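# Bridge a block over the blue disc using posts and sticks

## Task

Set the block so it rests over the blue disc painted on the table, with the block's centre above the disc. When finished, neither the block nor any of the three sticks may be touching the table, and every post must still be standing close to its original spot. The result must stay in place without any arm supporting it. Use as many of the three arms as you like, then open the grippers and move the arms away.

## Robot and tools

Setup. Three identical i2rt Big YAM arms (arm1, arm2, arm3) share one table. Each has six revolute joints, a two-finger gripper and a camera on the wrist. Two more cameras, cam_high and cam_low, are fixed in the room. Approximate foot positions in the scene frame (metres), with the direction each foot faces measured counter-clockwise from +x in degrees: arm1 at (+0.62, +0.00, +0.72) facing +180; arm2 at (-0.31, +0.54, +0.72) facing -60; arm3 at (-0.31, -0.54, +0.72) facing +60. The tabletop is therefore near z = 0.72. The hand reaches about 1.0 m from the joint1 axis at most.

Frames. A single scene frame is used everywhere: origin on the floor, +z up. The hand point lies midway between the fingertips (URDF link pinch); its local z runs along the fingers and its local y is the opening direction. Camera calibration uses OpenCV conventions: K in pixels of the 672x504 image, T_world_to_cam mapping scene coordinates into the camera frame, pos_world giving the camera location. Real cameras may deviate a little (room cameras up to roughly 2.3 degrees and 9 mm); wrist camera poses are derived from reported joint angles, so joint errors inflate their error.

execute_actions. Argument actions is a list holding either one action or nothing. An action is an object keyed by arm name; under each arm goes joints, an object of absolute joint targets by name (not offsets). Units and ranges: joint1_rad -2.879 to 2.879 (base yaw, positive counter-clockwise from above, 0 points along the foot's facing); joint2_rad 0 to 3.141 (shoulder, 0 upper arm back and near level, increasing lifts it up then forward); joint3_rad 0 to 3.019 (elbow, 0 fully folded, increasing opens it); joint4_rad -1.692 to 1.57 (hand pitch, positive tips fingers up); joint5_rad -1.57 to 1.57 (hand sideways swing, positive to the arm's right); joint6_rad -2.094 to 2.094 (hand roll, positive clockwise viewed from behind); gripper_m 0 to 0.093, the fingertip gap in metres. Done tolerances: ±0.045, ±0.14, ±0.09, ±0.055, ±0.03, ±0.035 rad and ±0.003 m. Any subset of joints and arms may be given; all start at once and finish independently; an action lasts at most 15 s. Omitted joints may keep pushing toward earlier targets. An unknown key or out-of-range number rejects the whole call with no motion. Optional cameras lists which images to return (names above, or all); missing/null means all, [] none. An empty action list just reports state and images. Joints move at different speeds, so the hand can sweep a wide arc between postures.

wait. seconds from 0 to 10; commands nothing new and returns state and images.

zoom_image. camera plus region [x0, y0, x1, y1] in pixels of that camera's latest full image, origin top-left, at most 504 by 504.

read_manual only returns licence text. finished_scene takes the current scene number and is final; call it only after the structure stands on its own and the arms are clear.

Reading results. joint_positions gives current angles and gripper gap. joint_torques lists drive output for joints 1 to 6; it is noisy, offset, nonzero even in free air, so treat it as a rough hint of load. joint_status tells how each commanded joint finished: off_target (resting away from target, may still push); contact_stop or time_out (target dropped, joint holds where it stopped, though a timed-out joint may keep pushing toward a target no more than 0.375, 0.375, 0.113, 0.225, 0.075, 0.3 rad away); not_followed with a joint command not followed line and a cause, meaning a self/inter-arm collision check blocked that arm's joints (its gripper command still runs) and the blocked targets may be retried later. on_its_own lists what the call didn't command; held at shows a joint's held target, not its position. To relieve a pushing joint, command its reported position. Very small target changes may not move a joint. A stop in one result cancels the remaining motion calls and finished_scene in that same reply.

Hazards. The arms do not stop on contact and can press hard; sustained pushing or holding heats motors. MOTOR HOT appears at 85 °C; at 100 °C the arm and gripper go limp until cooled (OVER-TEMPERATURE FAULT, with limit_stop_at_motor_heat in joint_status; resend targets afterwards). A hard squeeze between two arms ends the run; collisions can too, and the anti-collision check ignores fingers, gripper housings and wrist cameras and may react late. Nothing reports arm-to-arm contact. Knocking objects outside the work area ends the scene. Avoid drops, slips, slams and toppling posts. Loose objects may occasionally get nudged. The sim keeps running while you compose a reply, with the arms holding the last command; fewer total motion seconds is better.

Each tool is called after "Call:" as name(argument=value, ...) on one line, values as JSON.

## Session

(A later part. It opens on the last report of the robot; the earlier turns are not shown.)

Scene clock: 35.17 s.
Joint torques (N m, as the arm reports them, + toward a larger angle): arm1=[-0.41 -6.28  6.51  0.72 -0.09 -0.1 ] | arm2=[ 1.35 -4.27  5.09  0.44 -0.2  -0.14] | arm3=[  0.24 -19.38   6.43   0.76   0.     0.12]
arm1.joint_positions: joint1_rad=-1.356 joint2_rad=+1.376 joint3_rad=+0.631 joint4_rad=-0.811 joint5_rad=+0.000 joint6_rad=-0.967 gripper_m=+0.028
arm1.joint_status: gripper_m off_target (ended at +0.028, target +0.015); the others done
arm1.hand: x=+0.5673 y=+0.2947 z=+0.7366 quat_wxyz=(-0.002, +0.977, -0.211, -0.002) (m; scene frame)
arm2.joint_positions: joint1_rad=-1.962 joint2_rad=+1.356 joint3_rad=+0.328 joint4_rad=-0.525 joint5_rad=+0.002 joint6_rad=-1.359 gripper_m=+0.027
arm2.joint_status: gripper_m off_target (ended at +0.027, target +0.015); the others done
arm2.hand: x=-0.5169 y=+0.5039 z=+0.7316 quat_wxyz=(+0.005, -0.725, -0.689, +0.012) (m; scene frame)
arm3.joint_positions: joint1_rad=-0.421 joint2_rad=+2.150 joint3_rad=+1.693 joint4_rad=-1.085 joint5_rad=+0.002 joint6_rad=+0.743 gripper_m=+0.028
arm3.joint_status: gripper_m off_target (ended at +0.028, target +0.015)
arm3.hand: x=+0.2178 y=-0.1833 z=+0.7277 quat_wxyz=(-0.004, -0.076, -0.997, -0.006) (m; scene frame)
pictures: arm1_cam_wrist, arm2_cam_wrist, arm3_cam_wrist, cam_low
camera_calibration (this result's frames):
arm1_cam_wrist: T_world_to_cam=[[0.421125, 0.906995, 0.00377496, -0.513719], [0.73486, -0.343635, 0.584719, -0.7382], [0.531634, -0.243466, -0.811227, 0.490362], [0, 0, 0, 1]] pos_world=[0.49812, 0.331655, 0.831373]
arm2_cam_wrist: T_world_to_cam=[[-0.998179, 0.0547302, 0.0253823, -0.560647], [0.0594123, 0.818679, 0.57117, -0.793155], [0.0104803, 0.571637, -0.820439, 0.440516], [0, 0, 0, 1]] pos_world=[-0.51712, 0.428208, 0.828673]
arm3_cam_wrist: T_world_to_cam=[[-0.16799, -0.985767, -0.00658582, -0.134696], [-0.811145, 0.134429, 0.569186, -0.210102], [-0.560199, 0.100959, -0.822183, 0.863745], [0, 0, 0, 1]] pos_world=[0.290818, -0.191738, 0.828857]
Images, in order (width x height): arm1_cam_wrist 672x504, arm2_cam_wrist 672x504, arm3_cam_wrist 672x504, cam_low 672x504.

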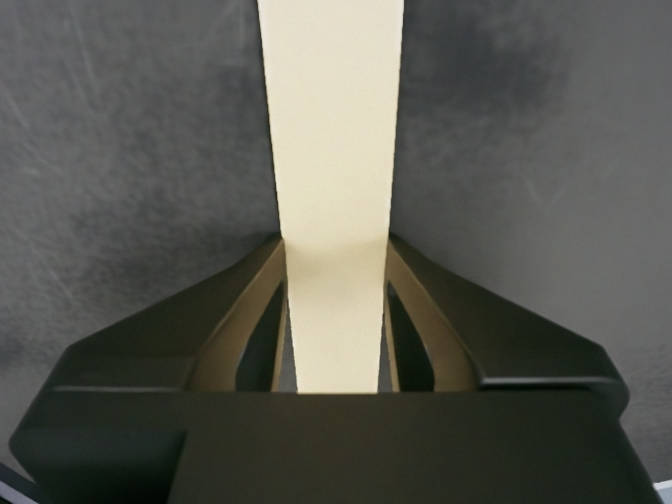

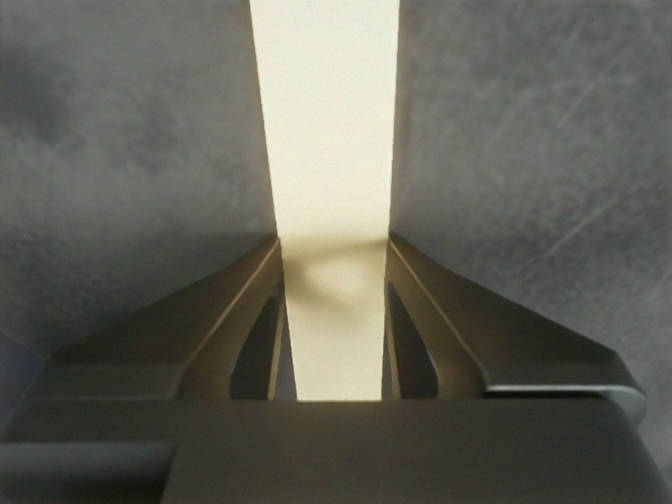

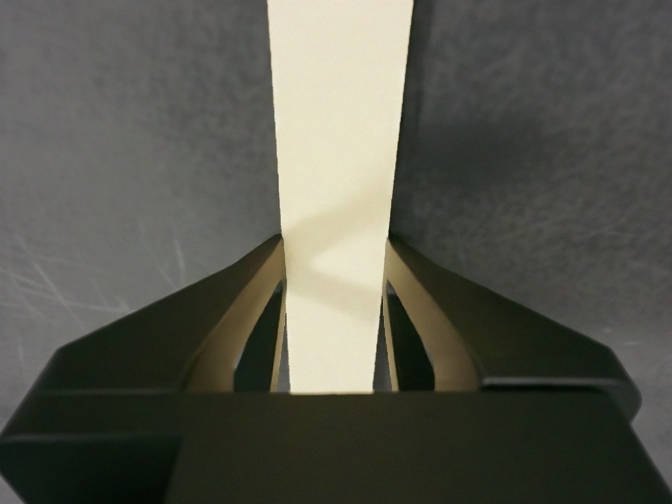

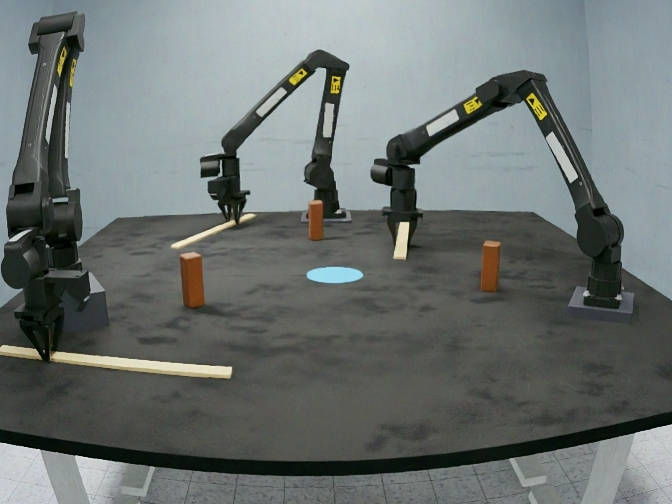

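Call:
execute_actions(actions=[{"arm1": {"joints": {"joint2_rad": 1.115, "joint3_rad": 1.048, "joint4_rad": -1.480}}, "arm2": {"joints": {"joint2_rad": 1.105, "joint3_rad": 0.818, "joint4_rad": -1.266}}, "arm3": {"joints": {"joint2_rad": 1.96, "joint3_rad": 1.985, "joint4_rad": -1.525}}}], cameras=["cam_high", "cam_low", "arm3_cam_wrist"])

Scene clock: 40.67 s.
Joint torques (N m, as the arm reports them, + toward a larger angle): arm1=[-0.46 -5.78 13.32 -0.15 -0.09 -0.1 ] | arm2=[ 1.23 -5.48 11.8  -0.51 -0.18 -0.12] | arm3=[  0.22 -16.37   9.9    0.09   0.06   0.12]
arm1.joint_positions: joint1_rad=-1.356 joint2_rad=+1.105 joint3_rad=+1.024 joint4_rad=-1.466 joint5_rad=+0.000 joint6_rad=-0.968 gripper_m=+0.028
arm1.joint_status: all done
arm1.hand: x=+0.5674 y=+0.2961 z=+0.9491 quat_wxyz=(-0.007, +0.978, -0.211, -0.004) (m; scene frame)
arm2.joint_positions: joint1_rad=-1.962 joint2_rad=+1.096 joint3_rad=+0.785 joint4_rad=-1.254 joint5_rad=+0.002 joint6_rad=-1.360 gripper_m=+0.027
arm2.joint_status: all done
arm2.hand: x=-0.5796 y=+0.4953 z=+0.9254 quat_wxyz=(+0.001, -0.725, -0.689, +0.007) (m; scene frame)
arm3.joint_positions: joint1_rad=-0.421 joint2_rad=+1.948 joint3_rad=+1.955 joint4_rad=-1.518 joint5_rad=+0.000 joint6_rad=+0.743 gripper_m=+0.028
arm3.joint_status: all done
arm3.hand: x=+0.2092 y=-0.1905 z=+0.9474 quat_wxyz=(-0.016, -0.076, -0.997, -0.017) (m; scene frame)
pictures: arm3_cam_wrist, cam_high, cam_low
camera_calibration (this result's frames):
arm3_cam_wrist: T_world_to_cam=[[-0.16806, -0.985319, -0.030041, -0.119515], [-0.825661, 0.124048, 0.55036, -0.322268], [-0.538553, 0.117297, -0.834387, 1.05045], [0, 0, 0, 1]] pos_world=[0.279552, -0.200998, 1.05025]
Images, in order (width x height): arm3_cam_wrist 672x504, cam_high 672x504, cam_low 672x504.

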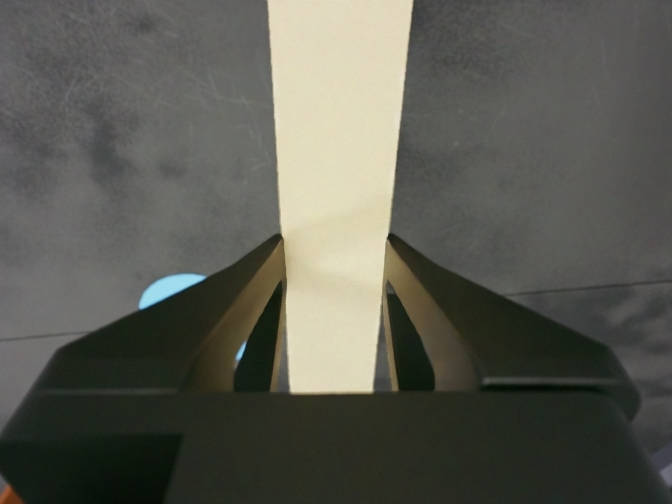

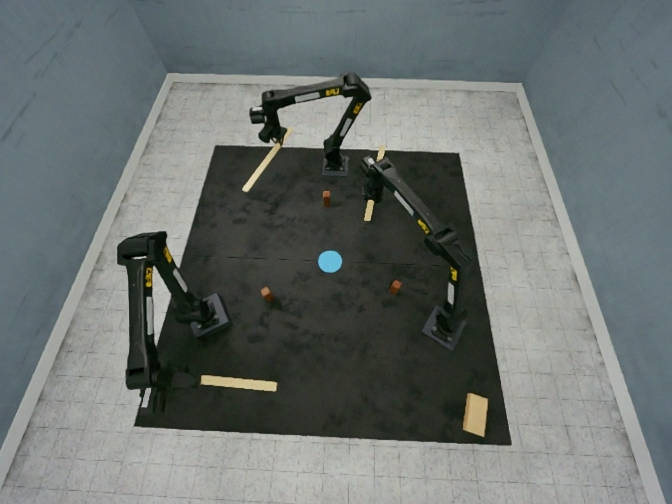

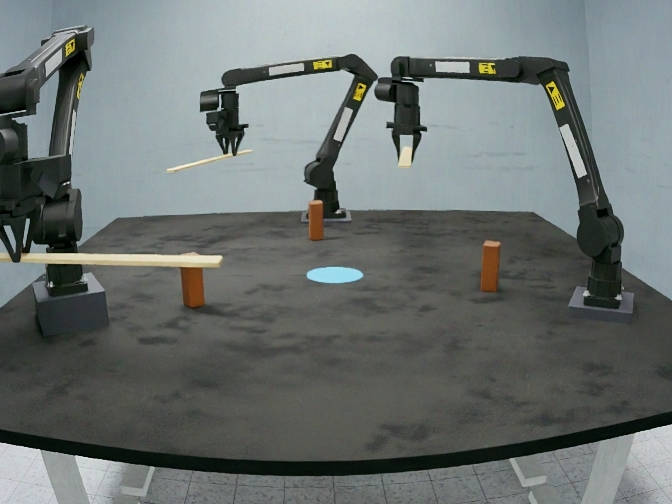

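Call:
execute_actions(actions=[{"arm1": {"joints": {"joint1_rad": -0.30, "joint6_rad": -0.07}}, "arm2": {"joints": {"joint1_rad": -0.47, "joint6_rad": -0.60}}, "arm3": {"joints": {"joint1_rad": -0.27, "joint2_rad": 1.085, "joint3_rad": 0.93, "joint4_rad": -1.395, "joint6_rad": -0.05}}}])

Scene clock: 43.73 s.
Joint torques (N m, as the arm reports them, + toward a larger angle): arm1=[ 0.87 -5.6  13.33 -0.09 -0.04  0.09] | arm2=[ 2.11 -6.38 11.9  -0.51 -0.09  0.08] | arm3=[-0.16 -4.66  8.43  0.45  0.08 -0.17]
arm1.joint_positions: joint1_rad=-0.307 joint2_rad=+1.105 joint3_rad=+1.024 joint4_rad=-1.466 joint5_rad=+0.000 joint6_rad=-0.080 gripper_m=+0.028
arm1.joint_status: all done
arm1.hand: x=+0.3388 y=+0.1031 z=+0.9507 quat_wxyz=(+0.002, +0.991, -0.131, -0.011) (m; scene frame)
arm2.joint_positions: joint1_rad=-0.472 joint2_rad=+1.099 joint3_rad=+0.785 joint4_rad=-1.254 joint5_rad=+0.001 joint6_rad=-0.609 gripper_m=+0.027
arm2.joint_status: all done
arm2.hand: x=-0.2880 y=+0.2651 z=+0.9248 quat_wxyz=(+0.001, -0.427, -0.904, +0.006) (m; scene frame)
arm3.joint_positions: joint1_rad=-0.271 joint2_rad=+1.083 joint3_rad=+0.918 joint4_rad=-1.399 joint5_rad=-0.002 joint6_rad=-0.035 gripper_m=+0.028
arm3.joint_status: all done
arm3.hand: x=-0.0984 y=-0.3454 z=+0.9259 quat_wxyz=(+0.005, +0.379, -0.925, -0.004) (m; scene frame)
pictures: arm1_cam_wrist, arm2_cam_wrist, arm3_cam_wrist, cam_high, cam_low
camera_calibration (this result's frames):
arm1_cam_wrist: T_world_to_cam=[[0.269935, 0.962857, -0.00645145, -0.189306], [0.791456, -0.218057, 0.571007, -0.780413], [0.548392, -0.159241, -0.82092, 0.733793], [0, 0, 0, 1]] pos_world=[0.266356, 0.12895, 1.04678]
arm2_cam_wrist: T_world_to_cam=[[-0.774026, -0.633004, 0.0137508, -0.0664606], [-0.510809, 0.637146, 0.577164, -0.84324], [-0.374109, 0.439716, -0.816512, 0.653687], [0, 0, 0, 1]] pos_world=[-0.237627, 0.20776, 1.02135]
arm3_cam_wrist: T_world_to_cam=[[0.688758, -0.724974, -0.00499022, -0.173455], [-0.588944, -0.563511, 0.57931, -0.786138], [-0.422797, -0.396066, -0.815092, 0.701252], [0, 0, 0, 1]] pos_world=[-0.0470358, -0.291006, 1.02614]
Images, in order (width x height): arm1_cam_wrist 672x504, arm2_cam_wrist 672x504, arm3_cam_wrist 672x504, cam_high 672x504, cam_low 672x504.

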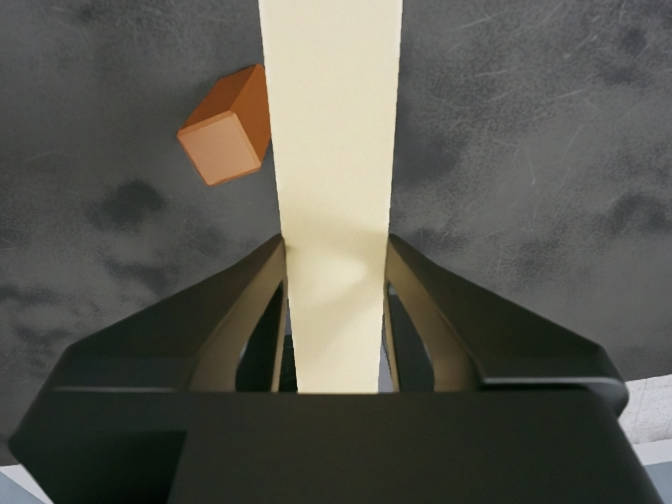

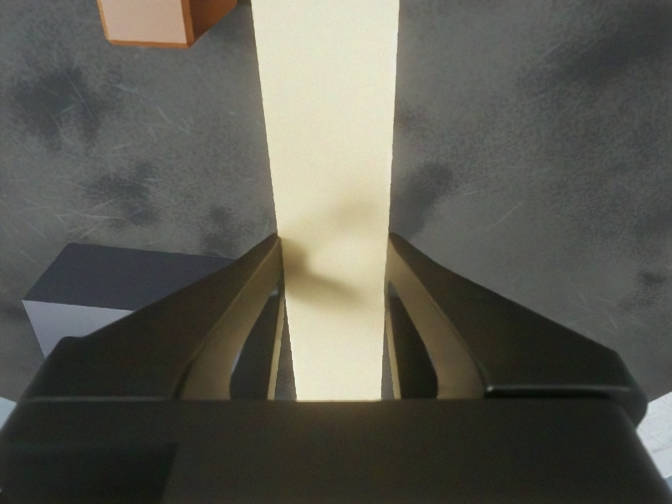

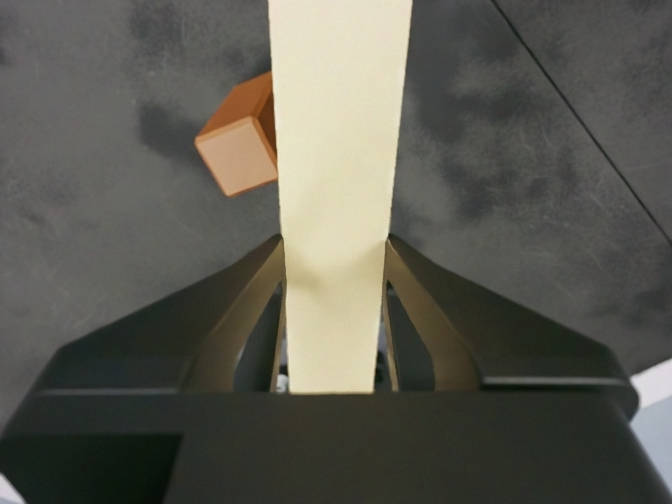

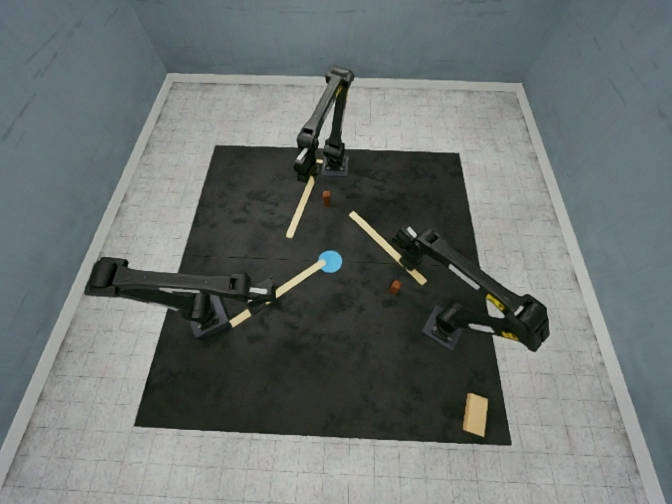

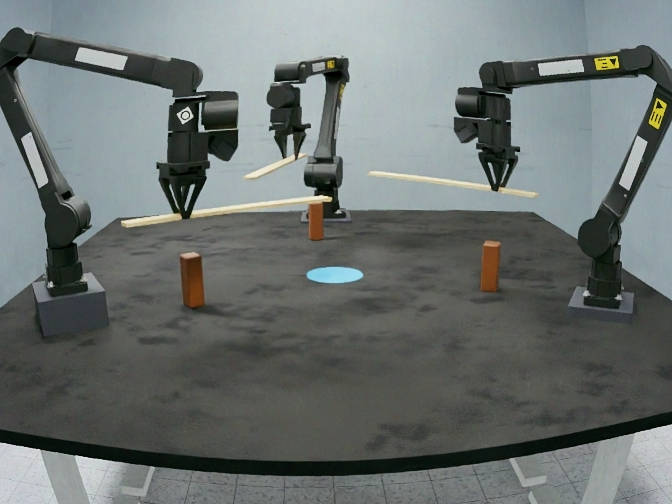

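Now I can see each post from its arm's wrist camera. Zooming for accurate corners.

Call:
zoom_image(camera="arm1_cam_wrist", region=[150, 40, 310, 200])

Call:
zoom_image(camera="arm2_cam_wrist", region=[80, 0, 280, 100])

Call:
zoom_image(camera="arm3_cam_wrist", region=[160, 50, 320, 210])

Call:
zoom_image(camera="cam_high", region=[210, 140, 450, 340])

Region (150, 40, 310, 200) of arm1_cam_wrist's 672x504 image, scaled by 3.150, with more detail than that image has.

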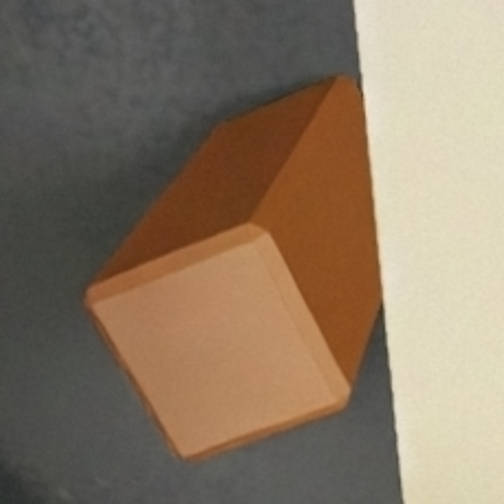

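Region (80, 0, 280, 100) of arm2_cam_wrist's 672x504 image, scaled by 2.520, with more detail than that image has.

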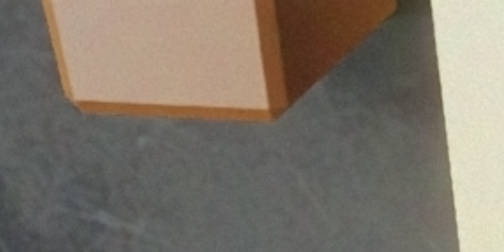

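Region (160, 50, 320, 210) of arm3_cam_wrist's 672x504 image, scaled by 3.150, with more detail than that image has.

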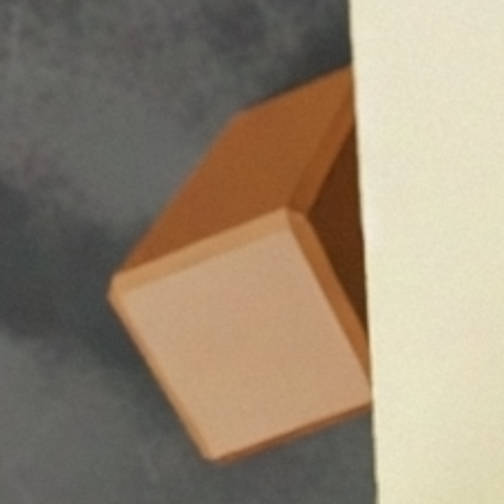

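Region (210, 140, 450, 340) of cam_high's 672x504 image, scaled by 2.100, with more detail than that image has.

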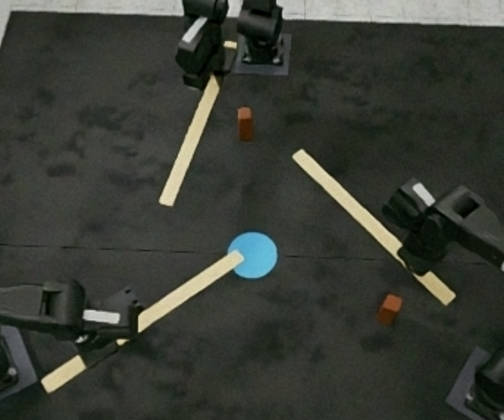

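Call:
execute_actions(actions=[{"arm1": {"joints": {"joint1_rad": -0.061, "joint2_rad": 1.303, "joint3_rad": 0.958, "joint4_rad": -1.024, "joint6_rad": -0.099}}, "arm2": {"joints": {"joint6_rad": -0.105}}, "arm3": {"joints": {"joint1_rad": -0.043, "joint2_rad": 0.89, "joint3_rad": 0.80, "joint4_rad": -1.29, "joint6_rad": -0.088}}}], cameras=["cam_high", "cam_low", "arm2_cam_wrist"])

Scene clock: 55.17 s.
Joint torques (N m, as the arm reports them, + toward a larger angle): arm1=[ 0.25 -9.69 10.37  1.42 -0.03 -0.11] | arm2=[ 1.97 -6.34 11.96 -0.51 -0.04  0.06] | arm3=[-0.72 -2.13  8.46  1.25  0.05 -0.16]
arm1.joint_positions: joint1_rad=-0.060 joint2_rad=+1.311 joint3_rad=+0.960 joint4_rad=-1.042 joint5_rad=+0.000 joint6_rad=-0.091 gripper_m=+0.028
arm1.joint_status: all done
arm1.hand: x=+0.2297 y=+0.0396 z=+0.8689 quat_wxyz=(-0.004, +0.996, -0.003, -0.088) (m; scene frame)
arm2.joint_positions: joint1_rad=-0.472 joint2_rad=+1.099 joint3_rad=+0.785 joint4_rad=-1.254 joint5_rad=+0.001 joint6_rad=-0.114 gripper_m=+0.027
arm2.joint_status: all done
arm2.hand: x=-0.2880 y=+0.2651 z=+0.9248 quat_wxyz=(-0.001, -0.636, -0.772, +0.006) (m; scene frame)
arm3.joint_positions: joint1_rad=-0.042 joint2_rad=+0.890 joint3_rad=+0.793 joint4_rad=-1.305 joint5_rad=-0.001 joint6_rad=-0.074 gripper_m=+0.028
arm3.joint_status: all done
arm3.hand: x=-0.1614 y=-0.3240 z=+0.9267 quat_wxyz=(-0.068, +0.497, -0.864, -0.040) (m; scene frame)
pictures: arm2_cam_wrist, cam_high, cam_low
camera_calibration (this result's frames):
arm2_cam_wrist: T_world_to_cam=[[-0.981889, -0.189167, 0.0104823, -0.24096], [-0.149158, 0.805963, 0.572866, -0.779839], [-0.116815, 0.560927, -0.819582, 0.69851], [0, 0, 0, 1]] pos_world=[-0.271319, 0.191127, 1.02176]
Images, in order (width x height): arm2_cam_wrist 672x504, cam_high 672x504, cam_low 672x504.

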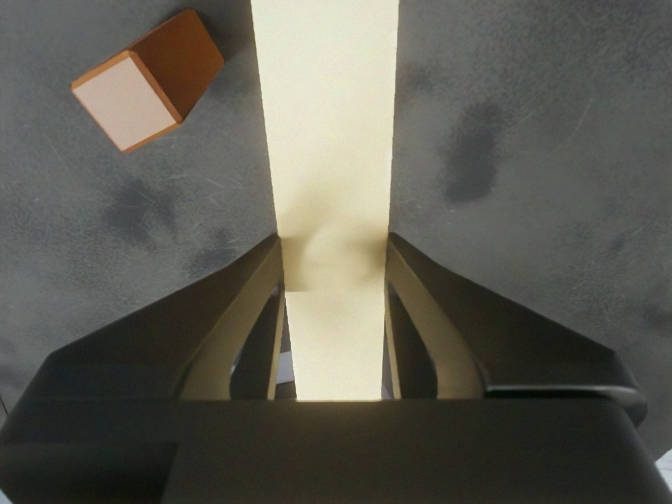

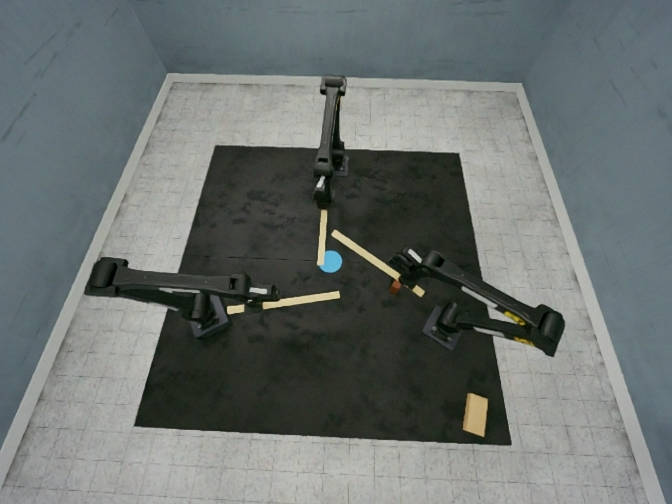

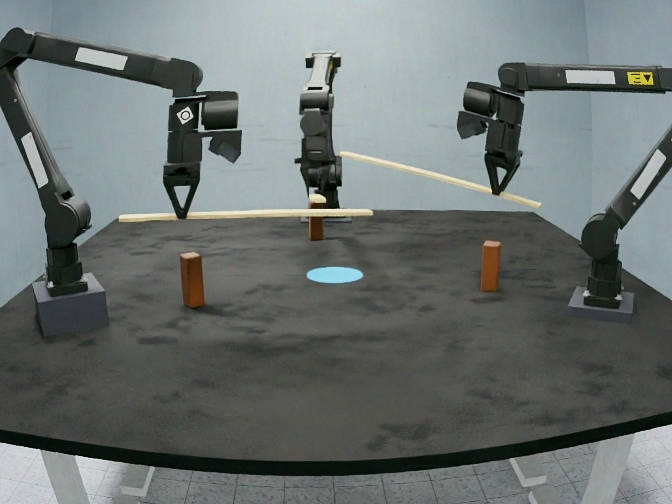

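Call:
zoom_image(camera="cam_low", region=[270, 140, 390, 260])

Call:
zoom_image(camera="arm2_cam_wrist", region=[50, 0, 250, 170])

Call:
zoom_image(camera="cam_high", region=[260, 170, 440, 320])

Region (270, 140, 390, 260) of cam_low's 672x504 image, scaled by 4.200, with more detail than that image has.

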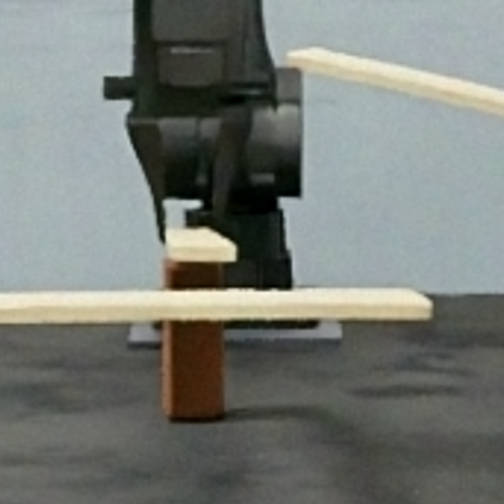

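Region (50, 0, 250, 170) of arm2_cam_wrist's 672x504 image, scaled by 2.520, with more detail than that image has; it fills the top 428 rows of this view, and the rest is white.

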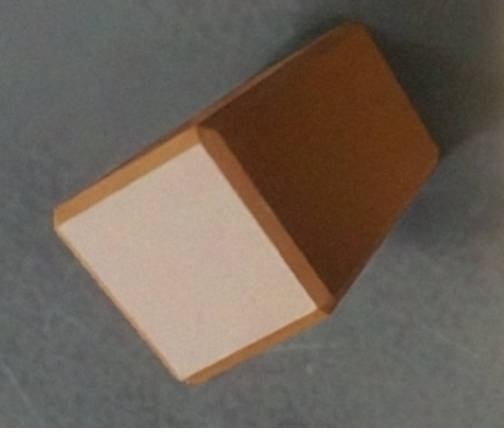

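Region (260, 170, 440, 320) of cam_high's 672x504 image, scaled by 2.800, with more detail than that image has.

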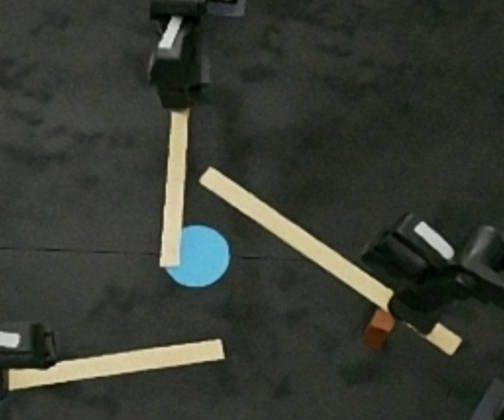

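Call:
execute_actions(actions=[{"arm3": {"joints": {"joint2_rad": 1.228, "joint3_rad": 0.893, "joint4_rad": -1.026}}}], cameras=["cam_high", "cam_low"])

Call:
zoom_image(camera="cam_low", region=[290, 150, 550, 300])

Call:
zoom_image(camera="cam_high", region=[280, 180, 440, 320])

Scene clock: 59.70 s.
Joint torques (N m, as the arm reports them, + toward a larger angle): arm1=[ 0.2  -9.62 10.35  1.42 -0.04 -0.11] | arm2=[ 1.94 -6.19 11.87 -0.48 -0.05  0.08] | arm3=[-0.4  -6.92 10.85  1.12  0.05 -0.17]
arm1.joint_positions: joint1_rad=-0.060 joint2_rad=+1.311 joint3_rad=+0.960 joint4_rad=-1.042 joint5_rad=+0.000 joint6_rad=-0.091 gripper_m=+0.028
arm1.joint_status: not commanded
arm1.hand: x=+0.2297 y=+0.0396 z=+0.8689 quat_wxyz=(-0.004, +0.996, -0.003, -0.088) (m; scene frame)
arm2.joint_positions: joint1_rad=-0.472 joint2_rad=+1.099 joint3_rad=+0.785 joint4_rad=-1.254 joint5_rad=+0.001 joint6_rad=-0.114 gripper_m=+0.027
arm2.joint_status: not commanded
arm2.hand: x=-0.2880 y=+0.2651 z=+0.9248 quat_wxyz=(-0.001, -0.636, -0.772, +0.006) (m; scene frame)
arm3.joint_positions: joint1_rad=-0.042 joint2_rad=+1.239 joint3_rad=+0.845 joint4_rad=-1.040 joint5_rad=-0.001 joint6_rad=-0.074 gripper_m=+0.028
arm3.joint_status: all done
arm3.hand: x=-0.1110 y=-0.2489 z=+0.8577 quat_wxyz=(-0.054, +0.498, -0.865, -0.033) (m; scene frame)
pictures: cam_high, cam_low
Images, in order (width x height): cam_high 672x504, cam_low 672x504.

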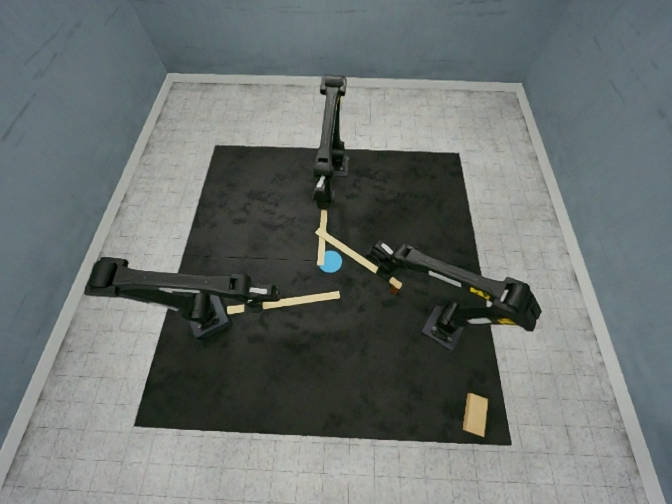

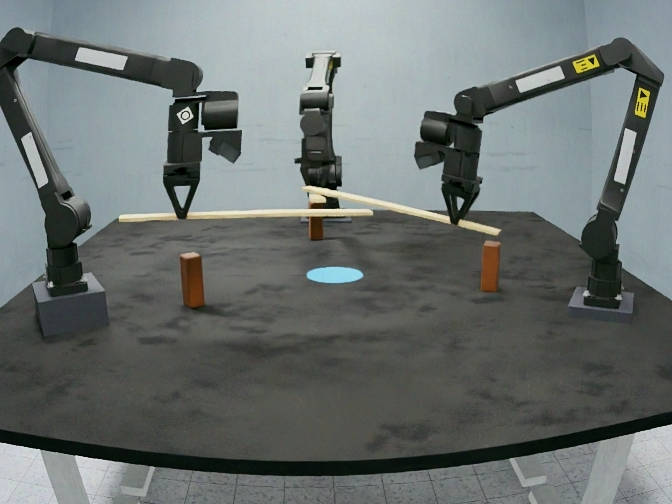

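Region (290, 150, 550, 300) of cam_low's 672x504 image, scaled by 1.938, with more detail than that image has; it fills the top 291 rows of this view, and the rest is white.

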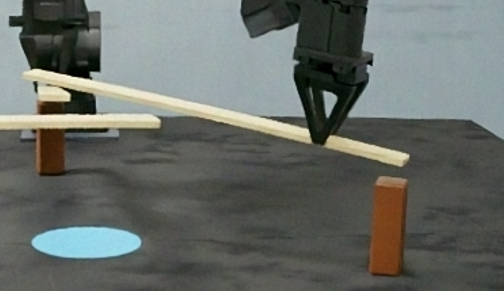

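Region (280, 180, 440, 320) of cam_high's 672x504 image, scaled by 3.150, with more detail than that image has; it fills the top 441 rows of this view, and the rest is white.

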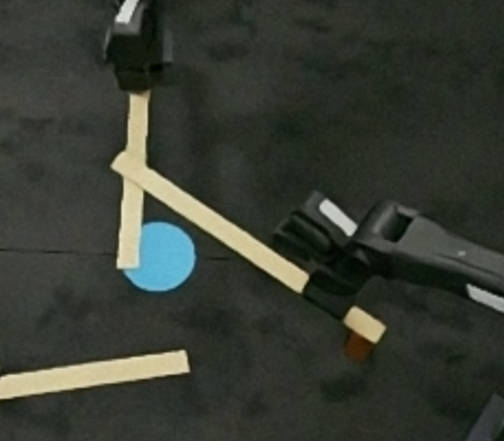

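Call:
zoom_image(camera="cam_low", region=[430, 190, 530, 300])

Call:
zoom_image(camera="cam_low", region=[280, 160, 380, 240])

Call:
zoom_image(camera="cam_high", region=[360, 250, 430, 310])

Region (430, 190, 530, 300) of cam_low's 672x504 image, scaled by 4.582, with more detail than that image has; it fills the left 458 columns of this view, and the rest is white.

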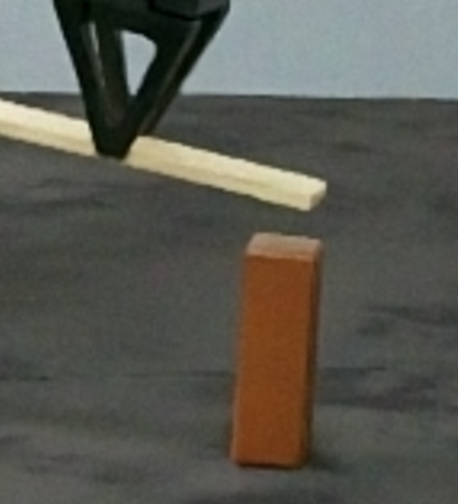

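Region (280, 160, 380, 240) of cam_low's 672x504 image, scaled by 5.040, with more detail than that image has; it fills the top 403 rows of this view, and the rest is white.

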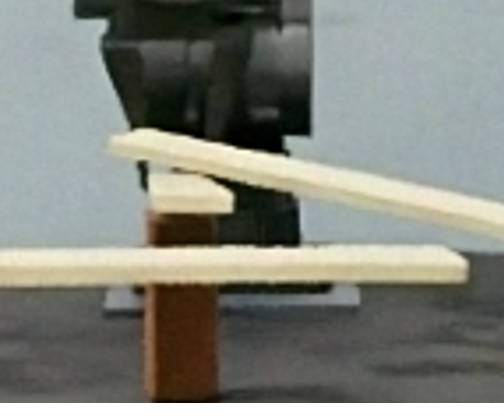

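Region (360, 250, 430, 310) of cam_high's 672x504 image, scaled by 7.200, with more detail than that image has; it fills the top 432 rows of this view, and the rest is white.

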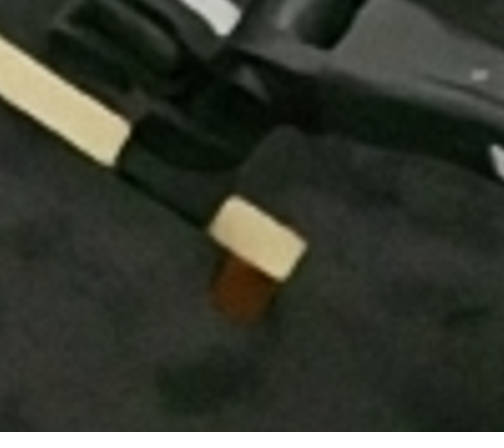

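Call:
execute_actions(actions=[{"arm3": {"joints": {"joint1_rad": -0.064, "joint2_rad": 1.276, "joint3_rad": 0.813, "joint4_rad": -0.935}}}], cameras=["cam_high", "cam_low"])

Call:
zoom_image(camera="cam_low", region=[430, 190, 530, 300])

Call:
zoom_image(camera="cam_low", region=[280, 160, 380, 240])

Call:
zoom_image(camera="cam_high", region=[360, 250, 430, 310])

Scene clock: 62.67 s.
Joint torques (N m, as the arm reports them, + toward a larger angle): arm1=[ 0.2  -9.64 10.35  1.42 -0.04 -0.11] | arm2=[ 2.33 -6.08 11.82 -0.47 -0.04  0.03] | arm3=[-1.07 -5.93  7.25  1.18  0.05 -0.17]
arm1.joint_positions: joint1_rad=-0.060 joint2_rad=+1.311 joint3_rad=+0.960 joint4_rad=-1.042 joint5_rad=+0.000 joint6_rad=-0.091 gripper_m=+0.028
arm1.joint_status: not commanded
arm1.hand: x=+0.2297 y=+0.0396 z=+0.8689 quat_wxyz=(-0.004, +0.996, -0.003, -0.088) (m; scene frame)
arm2.joint_positions: joint1_rad=-0.472 joint2_rad=+1.099 joint3_rad=+0.785 joint4_rad=-1.254 joint5_rad=+0.001 joint6_rad=-0.114 gripper_m=+0.027
arm2.joint_status: not commanded
arm2.hand: x=-0.2880 y=+0.2651 z=+0.9248 quat_wxyz=(-0.001, -0.636, -0.772, +0.006) (m; scene frame)
arm3.joint_positions: joint1_rad=-0.058 joint2_rad=+1.267 joint3_rad=+0.809 joint4_rad=-0.950 joint5_rad=-0.001 joint6_rad=-0.075 gripper_m=+0.028
arm3.joint_status: all done
arm3.hand: x=-0.1026 y=-0.2463 z=+0.8381 quat_wxyz=(-0.066, +0.491, -0.868, -0.038) (m; scene frame)
pictures: cam_high, cam_low
Images, in order (width x height): cam_high 672x504, cam_low 672x504.

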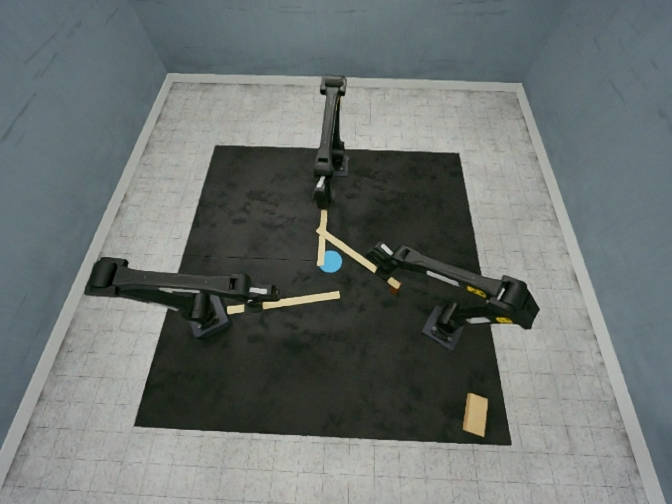

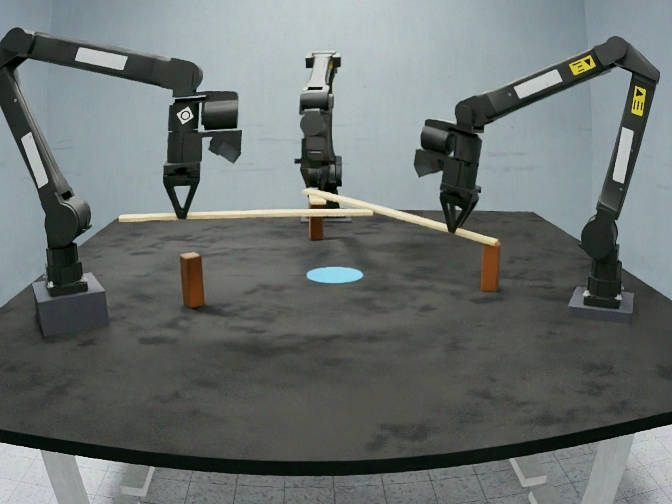

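Region (430, 190, 530, 300) of cam_low's 672x504 image, scaled by 4.582, with more detail than that image has; it fills the left 458 columns of this view, and the rest is white.

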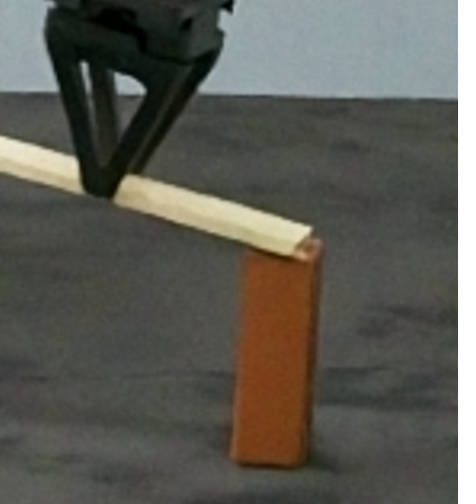

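Region (280, 160, 380, 240) of cam_low's 672x504 image, scaled by 5.040, with more detail than that image has; it fills the top 403 rows of this view, and the rest is white.

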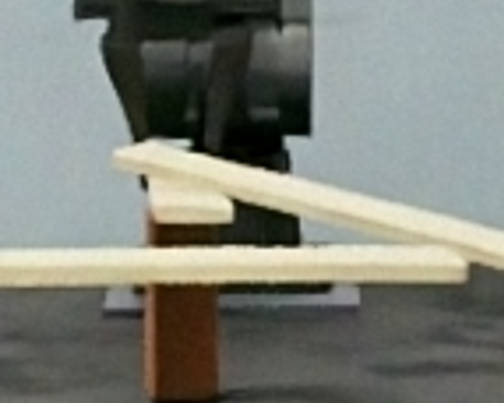

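Region (360, 250, 430, 310) of cam_high's 672x504 image, scaled by 7.200, with more detail than that image has; it fills the top 432 rows of this view, and the rest is white.

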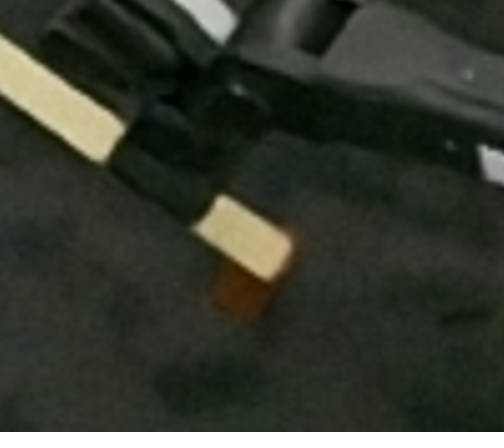

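Call:
execute_actions(actions=[])

Scene clock: 64.00 s.
Joint torques (N m, as the arm reports them, + toward a larger angle): arm1=[ 0.19 -9.7  10.37  1.45 -0.03 -0.11] | arm2=[ 1.81 -5.38 11.91 -0.52 -0.04  0.05] | arm3=[-0.87 -5.56  7.28  1.2   0.04 -0.17]
arm1.joint_positions: joint1_rad=-0.060 joint2_rad=+1.311 joint3_rad=+0.960 joint4_rad=-1.042 joint5_rad=+0.000 joint6_rad=-0.091 gripper_m=+0.028
arm1.joint_status: not commanded
arm1.hand: x=+0.2297 y=+0.0396 z=+0.8689 quat_wxyz=(-0.004, +0.996, -0.003, -0.088) (m; scene frame)
arm2.joint_positions: joint1_rad=-0.472 joint2_rad=+1.099 joint3_rad=+0.785 joint4_rad=-1.254 joint5_rad=+0.001 joint6_rad=-0.114 gripper_m=+0.027
arm2.joint_status: not commanded
arm2.hand: x=-0.2880 y=+0.2651 z=+0.9248 quat_wxyz=(-0.001, -0.636, -0.772, +0.006) (m; scene frame)
arm3.joint_positions: joint1_rad=-0.058 joint2_rad=+1.267 joint3_rad=+0.809 joint4_rad=-0.950 joint5_rad=-0.001 joint6_rad=-0.075 gripper_m=+0.028
arm3.joint_status: all done
arm3.hand: x=-0.1026 y=-0.2463 z=+0.8381 quat_wxyz=(-0.066, +0.491, -0.868, -0.038) (m; scene frame)
pictures: arm1_cam_wrist, arm2_cam_wrist, arm3_cam_wrist, cam_high, cam_low
camera_calibration (this result's frames):
arm1_cam_wrist: T_world_to_cam=[[0.0170869, 0.999837, 0.00588799, -0.053404], [0.899069, -0.0179408, 0.437439, -0.577775], [0.437474, -0.00218076, -0.899229, 0.803622], [0, 0, 0, 1]] pos_world=[0.168809, 0.044782, 0.975696]
arm2_cam_wrist: T_world_to_cam=[[-0.981961, -0.188792, 0.0104788, -0.241077], [-0.148853, 0.806022, 0.572863, -0.779764], [-0.116598, 0.560969, -0.819584, 0.698564], [0, 0, 0, 1]] pos_world=[-0.271347, 0.191121, 1.02176]
arm3_cam_wrist: T_world_to_cam=[[0.847283, -0.531137, 0.00225555, -0.0412035], [-0.476997, -0.759036, 0.443101, -0.604495], [-0.233636, -0.376508, -0.896469, 0.759637], [0, 0, 0, 1]] pos_world=[-0.0759531, -0.194709, 0.948936]
Images, in order (width x height): arm1_cam_wrist 672x504, arm2_cam_wrist 672x504, arm3_cam_wrist 672x504, cam_high 672x504, cam_low 672x504.

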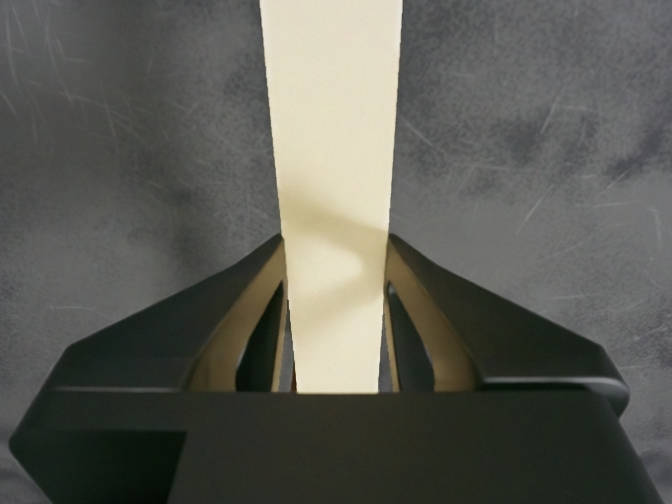

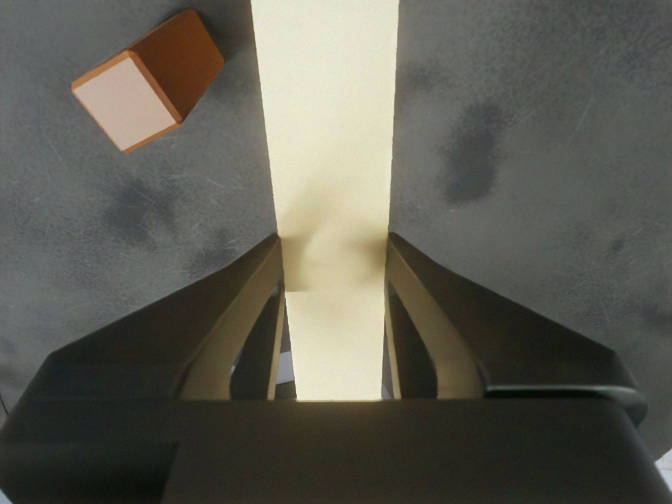

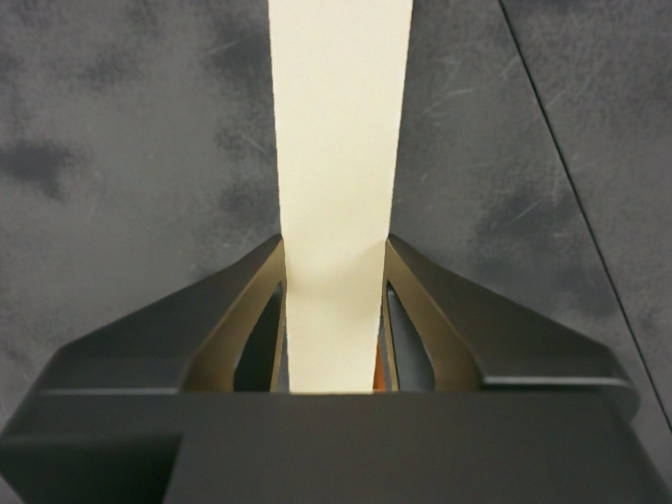

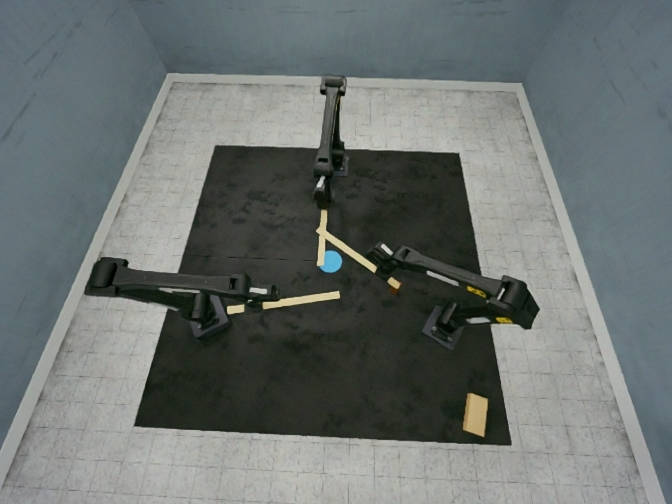

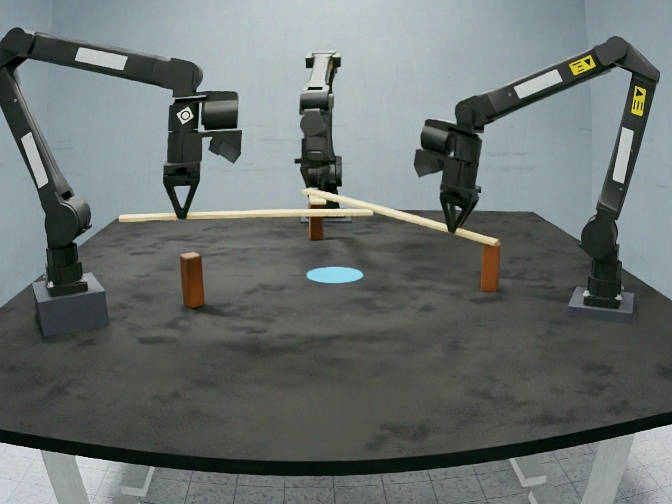

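Call:
zoom_image(camera="cam_low", region=[260, 150, 540, 310])

Call:
zoom_image(camera="cam_high", region=[240, 180, 440, 330])

Region (260, 150, 540, 310) of cam_low's 672x504 image, scaled by 1.800, with more detail than that image has; it fills the top 288 rows of this view, and the rest is white.

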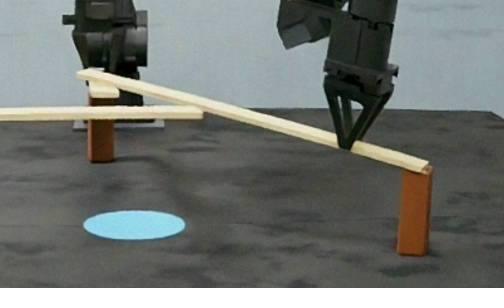

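Region (240, 180, 440, 330) of cam_high's 672x504 image, scaled by 2.520, with more detail than that image has; it fills the top 378 rows of this view, and the rest is white.

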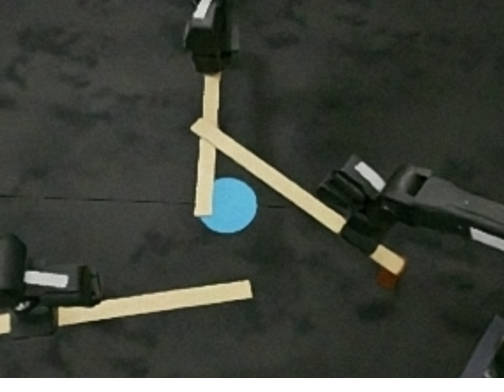

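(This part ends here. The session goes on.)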